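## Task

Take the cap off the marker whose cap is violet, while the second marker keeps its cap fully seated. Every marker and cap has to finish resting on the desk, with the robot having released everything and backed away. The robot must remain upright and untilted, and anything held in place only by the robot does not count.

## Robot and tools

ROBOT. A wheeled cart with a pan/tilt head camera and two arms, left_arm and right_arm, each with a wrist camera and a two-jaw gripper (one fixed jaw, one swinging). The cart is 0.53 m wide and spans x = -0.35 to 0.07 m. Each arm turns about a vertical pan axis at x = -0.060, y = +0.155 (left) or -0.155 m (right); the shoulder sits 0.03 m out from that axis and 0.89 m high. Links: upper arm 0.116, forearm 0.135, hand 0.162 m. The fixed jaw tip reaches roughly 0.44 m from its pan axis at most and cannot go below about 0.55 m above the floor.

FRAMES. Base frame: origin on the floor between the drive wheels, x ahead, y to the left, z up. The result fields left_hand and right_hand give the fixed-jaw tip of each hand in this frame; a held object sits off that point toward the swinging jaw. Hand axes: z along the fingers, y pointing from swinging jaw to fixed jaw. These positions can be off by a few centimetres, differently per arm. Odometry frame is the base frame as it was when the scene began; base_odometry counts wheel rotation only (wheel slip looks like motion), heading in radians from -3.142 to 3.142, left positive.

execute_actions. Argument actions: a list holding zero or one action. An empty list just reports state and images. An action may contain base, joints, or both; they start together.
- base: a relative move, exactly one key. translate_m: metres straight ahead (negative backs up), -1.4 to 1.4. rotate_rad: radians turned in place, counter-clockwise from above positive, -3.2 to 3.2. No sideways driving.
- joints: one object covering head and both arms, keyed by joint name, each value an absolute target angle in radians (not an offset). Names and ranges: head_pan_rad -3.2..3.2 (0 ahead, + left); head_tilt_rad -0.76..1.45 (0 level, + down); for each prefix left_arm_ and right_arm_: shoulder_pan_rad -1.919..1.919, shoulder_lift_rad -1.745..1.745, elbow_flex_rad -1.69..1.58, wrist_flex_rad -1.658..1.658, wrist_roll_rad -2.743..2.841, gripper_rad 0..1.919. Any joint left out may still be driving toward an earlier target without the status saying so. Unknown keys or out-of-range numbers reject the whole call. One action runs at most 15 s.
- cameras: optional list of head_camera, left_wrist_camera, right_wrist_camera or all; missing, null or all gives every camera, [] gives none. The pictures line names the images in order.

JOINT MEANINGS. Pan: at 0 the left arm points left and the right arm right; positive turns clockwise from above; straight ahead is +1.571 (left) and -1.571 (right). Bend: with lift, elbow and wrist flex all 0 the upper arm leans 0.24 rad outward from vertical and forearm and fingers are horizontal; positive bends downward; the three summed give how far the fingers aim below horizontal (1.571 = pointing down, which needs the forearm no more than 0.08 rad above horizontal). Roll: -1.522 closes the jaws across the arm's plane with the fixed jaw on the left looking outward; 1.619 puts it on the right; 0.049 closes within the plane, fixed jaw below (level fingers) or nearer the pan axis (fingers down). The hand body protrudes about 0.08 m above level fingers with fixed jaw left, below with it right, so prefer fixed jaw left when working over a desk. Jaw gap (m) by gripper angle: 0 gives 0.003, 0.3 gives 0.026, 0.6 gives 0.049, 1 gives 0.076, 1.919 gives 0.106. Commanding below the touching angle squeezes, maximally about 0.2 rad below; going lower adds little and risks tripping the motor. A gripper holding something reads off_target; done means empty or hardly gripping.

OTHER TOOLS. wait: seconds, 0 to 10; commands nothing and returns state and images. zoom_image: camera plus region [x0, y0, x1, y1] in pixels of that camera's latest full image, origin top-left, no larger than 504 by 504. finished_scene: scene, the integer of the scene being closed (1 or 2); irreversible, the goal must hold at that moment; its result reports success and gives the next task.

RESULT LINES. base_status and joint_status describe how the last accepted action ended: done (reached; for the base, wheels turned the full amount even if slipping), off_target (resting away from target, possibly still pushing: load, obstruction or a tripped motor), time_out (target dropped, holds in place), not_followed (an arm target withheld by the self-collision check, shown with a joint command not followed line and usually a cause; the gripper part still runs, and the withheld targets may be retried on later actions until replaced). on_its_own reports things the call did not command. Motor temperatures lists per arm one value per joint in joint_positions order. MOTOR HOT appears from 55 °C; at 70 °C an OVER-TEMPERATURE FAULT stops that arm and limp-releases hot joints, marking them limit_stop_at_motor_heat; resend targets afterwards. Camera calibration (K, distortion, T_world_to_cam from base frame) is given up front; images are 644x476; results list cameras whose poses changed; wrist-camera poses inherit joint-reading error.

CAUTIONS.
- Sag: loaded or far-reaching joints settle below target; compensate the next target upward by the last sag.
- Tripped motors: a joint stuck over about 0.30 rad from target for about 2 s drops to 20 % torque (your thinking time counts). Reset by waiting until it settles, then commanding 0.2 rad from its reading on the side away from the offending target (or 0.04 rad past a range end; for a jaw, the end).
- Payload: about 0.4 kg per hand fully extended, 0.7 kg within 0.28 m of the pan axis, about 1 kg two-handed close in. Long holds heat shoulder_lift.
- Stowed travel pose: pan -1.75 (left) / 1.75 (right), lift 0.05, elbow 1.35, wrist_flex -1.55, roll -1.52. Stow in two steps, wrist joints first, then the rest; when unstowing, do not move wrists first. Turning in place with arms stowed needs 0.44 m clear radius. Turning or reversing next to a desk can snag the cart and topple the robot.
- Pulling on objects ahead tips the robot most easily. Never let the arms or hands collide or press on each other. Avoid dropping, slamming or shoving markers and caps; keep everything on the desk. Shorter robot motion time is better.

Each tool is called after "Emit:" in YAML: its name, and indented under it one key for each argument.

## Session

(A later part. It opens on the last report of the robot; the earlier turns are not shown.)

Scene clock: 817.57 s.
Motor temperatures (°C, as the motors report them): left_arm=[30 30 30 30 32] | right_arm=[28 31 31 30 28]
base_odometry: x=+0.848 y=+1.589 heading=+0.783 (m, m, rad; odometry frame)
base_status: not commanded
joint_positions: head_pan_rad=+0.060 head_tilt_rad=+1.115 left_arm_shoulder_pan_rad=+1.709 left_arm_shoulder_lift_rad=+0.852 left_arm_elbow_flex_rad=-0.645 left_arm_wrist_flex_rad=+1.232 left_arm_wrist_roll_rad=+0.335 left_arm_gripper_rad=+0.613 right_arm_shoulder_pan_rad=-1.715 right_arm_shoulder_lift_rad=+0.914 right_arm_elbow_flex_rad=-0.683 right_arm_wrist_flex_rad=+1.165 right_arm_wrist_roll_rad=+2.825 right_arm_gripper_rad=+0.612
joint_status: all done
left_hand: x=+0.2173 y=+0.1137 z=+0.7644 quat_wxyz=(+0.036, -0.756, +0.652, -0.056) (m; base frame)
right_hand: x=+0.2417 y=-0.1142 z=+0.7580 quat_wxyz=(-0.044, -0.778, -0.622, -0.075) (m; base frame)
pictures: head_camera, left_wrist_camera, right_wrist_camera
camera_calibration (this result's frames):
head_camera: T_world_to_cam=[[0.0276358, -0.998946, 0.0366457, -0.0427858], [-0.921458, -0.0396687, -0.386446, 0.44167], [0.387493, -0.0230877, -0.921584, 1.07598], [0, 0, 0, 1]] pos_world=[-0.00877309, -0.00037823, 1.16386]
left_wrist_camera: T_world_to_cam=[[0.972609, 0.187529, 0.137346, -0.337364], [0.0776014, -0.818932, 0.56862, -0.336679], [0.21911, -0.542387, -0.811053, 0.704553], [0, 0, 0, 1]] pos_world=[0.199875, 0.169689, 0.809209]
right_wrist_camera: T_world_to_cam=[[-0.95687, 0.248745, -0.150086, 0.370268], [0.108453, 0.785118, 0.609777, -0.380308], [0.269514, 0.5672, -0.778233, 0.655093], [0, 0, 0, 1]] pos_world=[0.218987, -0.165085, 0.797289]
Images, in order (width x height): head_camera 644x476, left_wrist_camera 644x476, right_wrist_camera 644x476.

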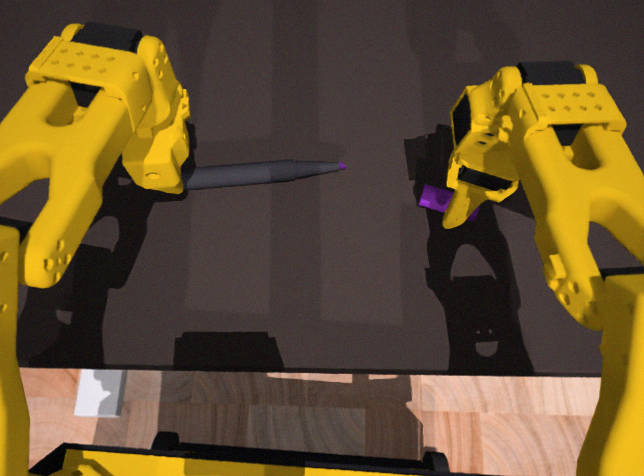

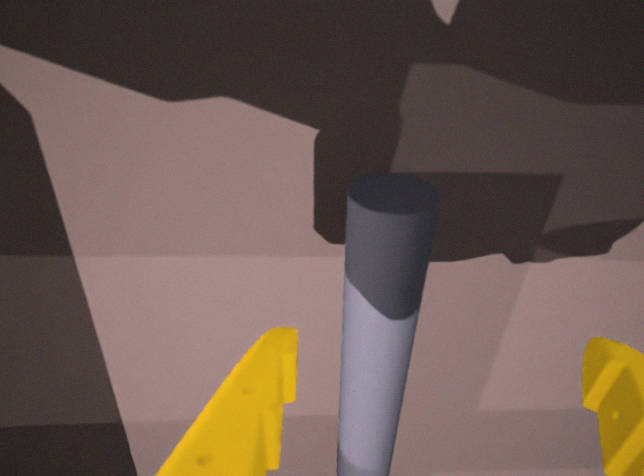

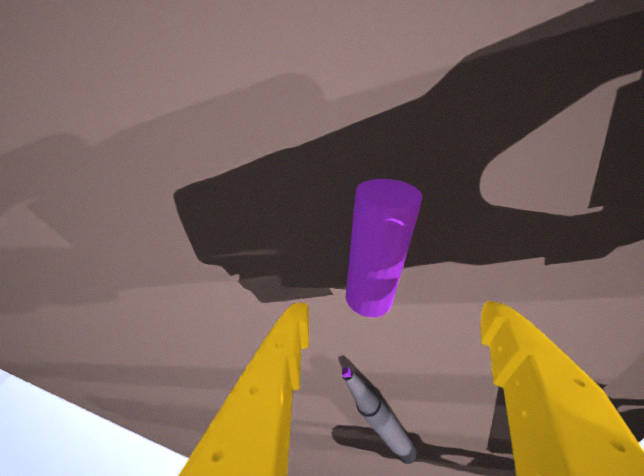

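Emit:
execute_actions:
  actions:
    - {"base": {"translate_m": -0.45}, "joints": {"left_arm_shoulder_lift_rad": 0.45, "right_arm_shoulder_lift_rad": 0.5, "head_pan_rad": -0.25, "head_tilt_rad": 0.6}}

Scene clock: 825.27 s.
Motor temperatures (°C, as the motors report them): left_arm=[30 30 30 30 32] | right_arm=[28 31 31 30 28]
base_odometry: x=+0.530 y=+1.271 heading=+0.789 (m, m, rad; odometry frame)
base_status: done
joint_positions: head_pan_rad=-0.240 head_tilt_rad=+0.614 left_arm_shoulder_pan_rad=+1.709 left_arm_shoulder_lift_rad=+0.508 left_arm_elbow_flex_rad=-0.645 left_arm_wrist_flex_rad=+1.235 left_arm_wrist_roll_rad=+0.335 left_arm_gripper_rad=+0.613 right_arm_shoulder_pan_rad=-1.715 right_arm_shoulder_lift_rad=+0.560 right_arm_elbow_flex_rad=-0.683 right_arm_wrist_flex_rad=+1.167 right_arm_wrist_roll_rad=+2.825 right_arm_gripper_rad=+0.612
joint_status: all done
left_hand: x=+0.2457 y=+0.1098 z=+0.8560 quat_wxyz=(+0.127, -0.736, +0.635, -0.197) (m; base frame)
right_hand: x=+0.2714 y=-0.1099 z=+0.8614 quat_wxyz=(-0.132, -0.754, -0.603, -0.225) (m; base frame)
pictures: head_camera, left_wrist_camera, right_wrist_camera
camera_calibration (this result's frames):
head_camera: T_world_to_cam=[[-0.282072, -0.959249, 0.0166351, -0.0343099], [-0.601491, 0.16331, -0.782009, 0.912001], [0.747425, -0.230589, -0.623045, 0.749284], [0, 0, 0, 1]] pos_world=[-0.02115, -0.00907443, 1.1806]
left_wrist_camera: T_world_to_cam=[[0.873854, 0.201282, 0.442567, -0.615268], [-0.121298, -0.791234, 0.599362, -0.374679], [0.470815, -0.577438, -0.667008, 0.589202], [0, 0, 0, 1]] pos_world=[0.214801, 0.16761, 0.889868]
right_wrist_camera: T_world_to_cam=[[-0.849985, 0.264214, -0.45576, 0.649094], [-0.113476, 0.753001, 0.648161, -0.426316], [0.514441, 0.602645, -0.610058, 0.517707], [0, 0, 0, 1]] pos_world=[0.237014, -0.162476, 0.887983]
Images, in order (width x height): head_camera 644x476, left_wrist_camera 644x476, right_wrist_camera 644x476.

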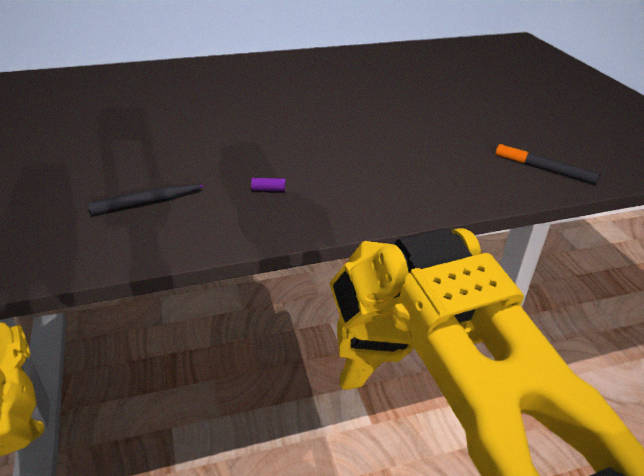

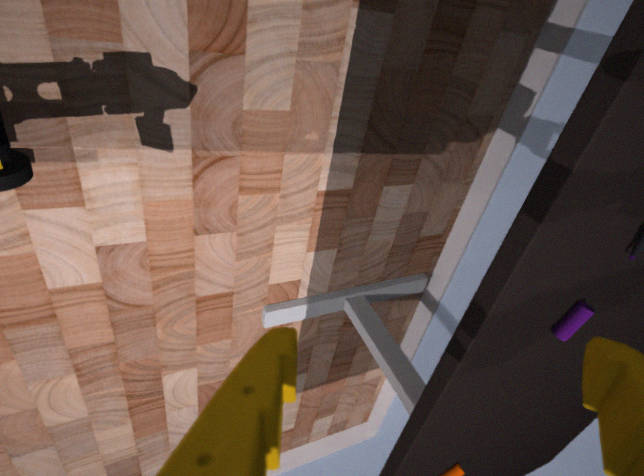

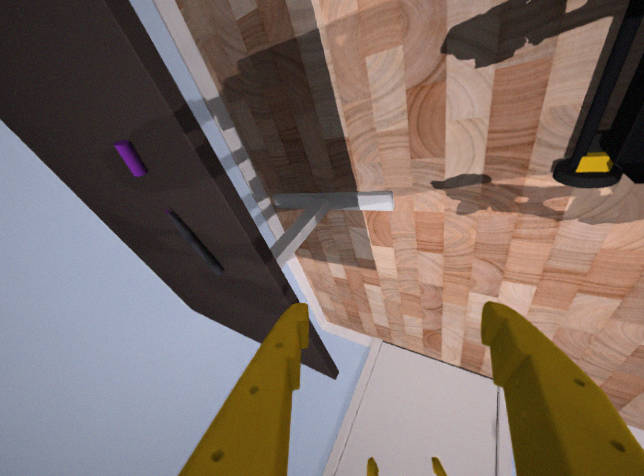

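Emit:
zoom_image:
  camera: "head_camera"
  region: [470, 120, 630, 210]

Emit:
zoom_image:
  camera: "head_camera"
  region: [70, 150, 310, 240]

Region (470, 120, 630, 210) of head_camera's 644x476 image, scaled by 3.150; it fills the top 284 rows of this view, and the rest is white.

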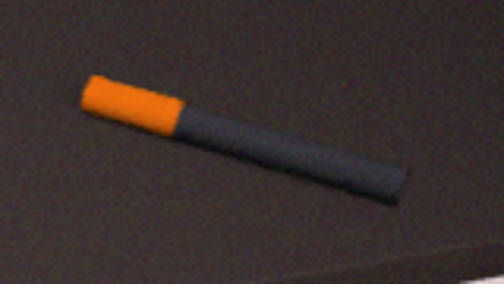

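Region (70, 150, 310, 240) of head_camera's 644x476 image, scaled by 2.100; it fills the top 189 rows of this view, and the rest is white.

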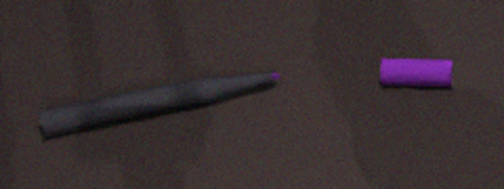

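The violet marker is uncapped, both pieces rest on the desk, the orange marker is untouched, and the robot has backed clear. Ending scene 1.

Emit:
finished_scene:
  scene: 1

The scene is finished: the task was done.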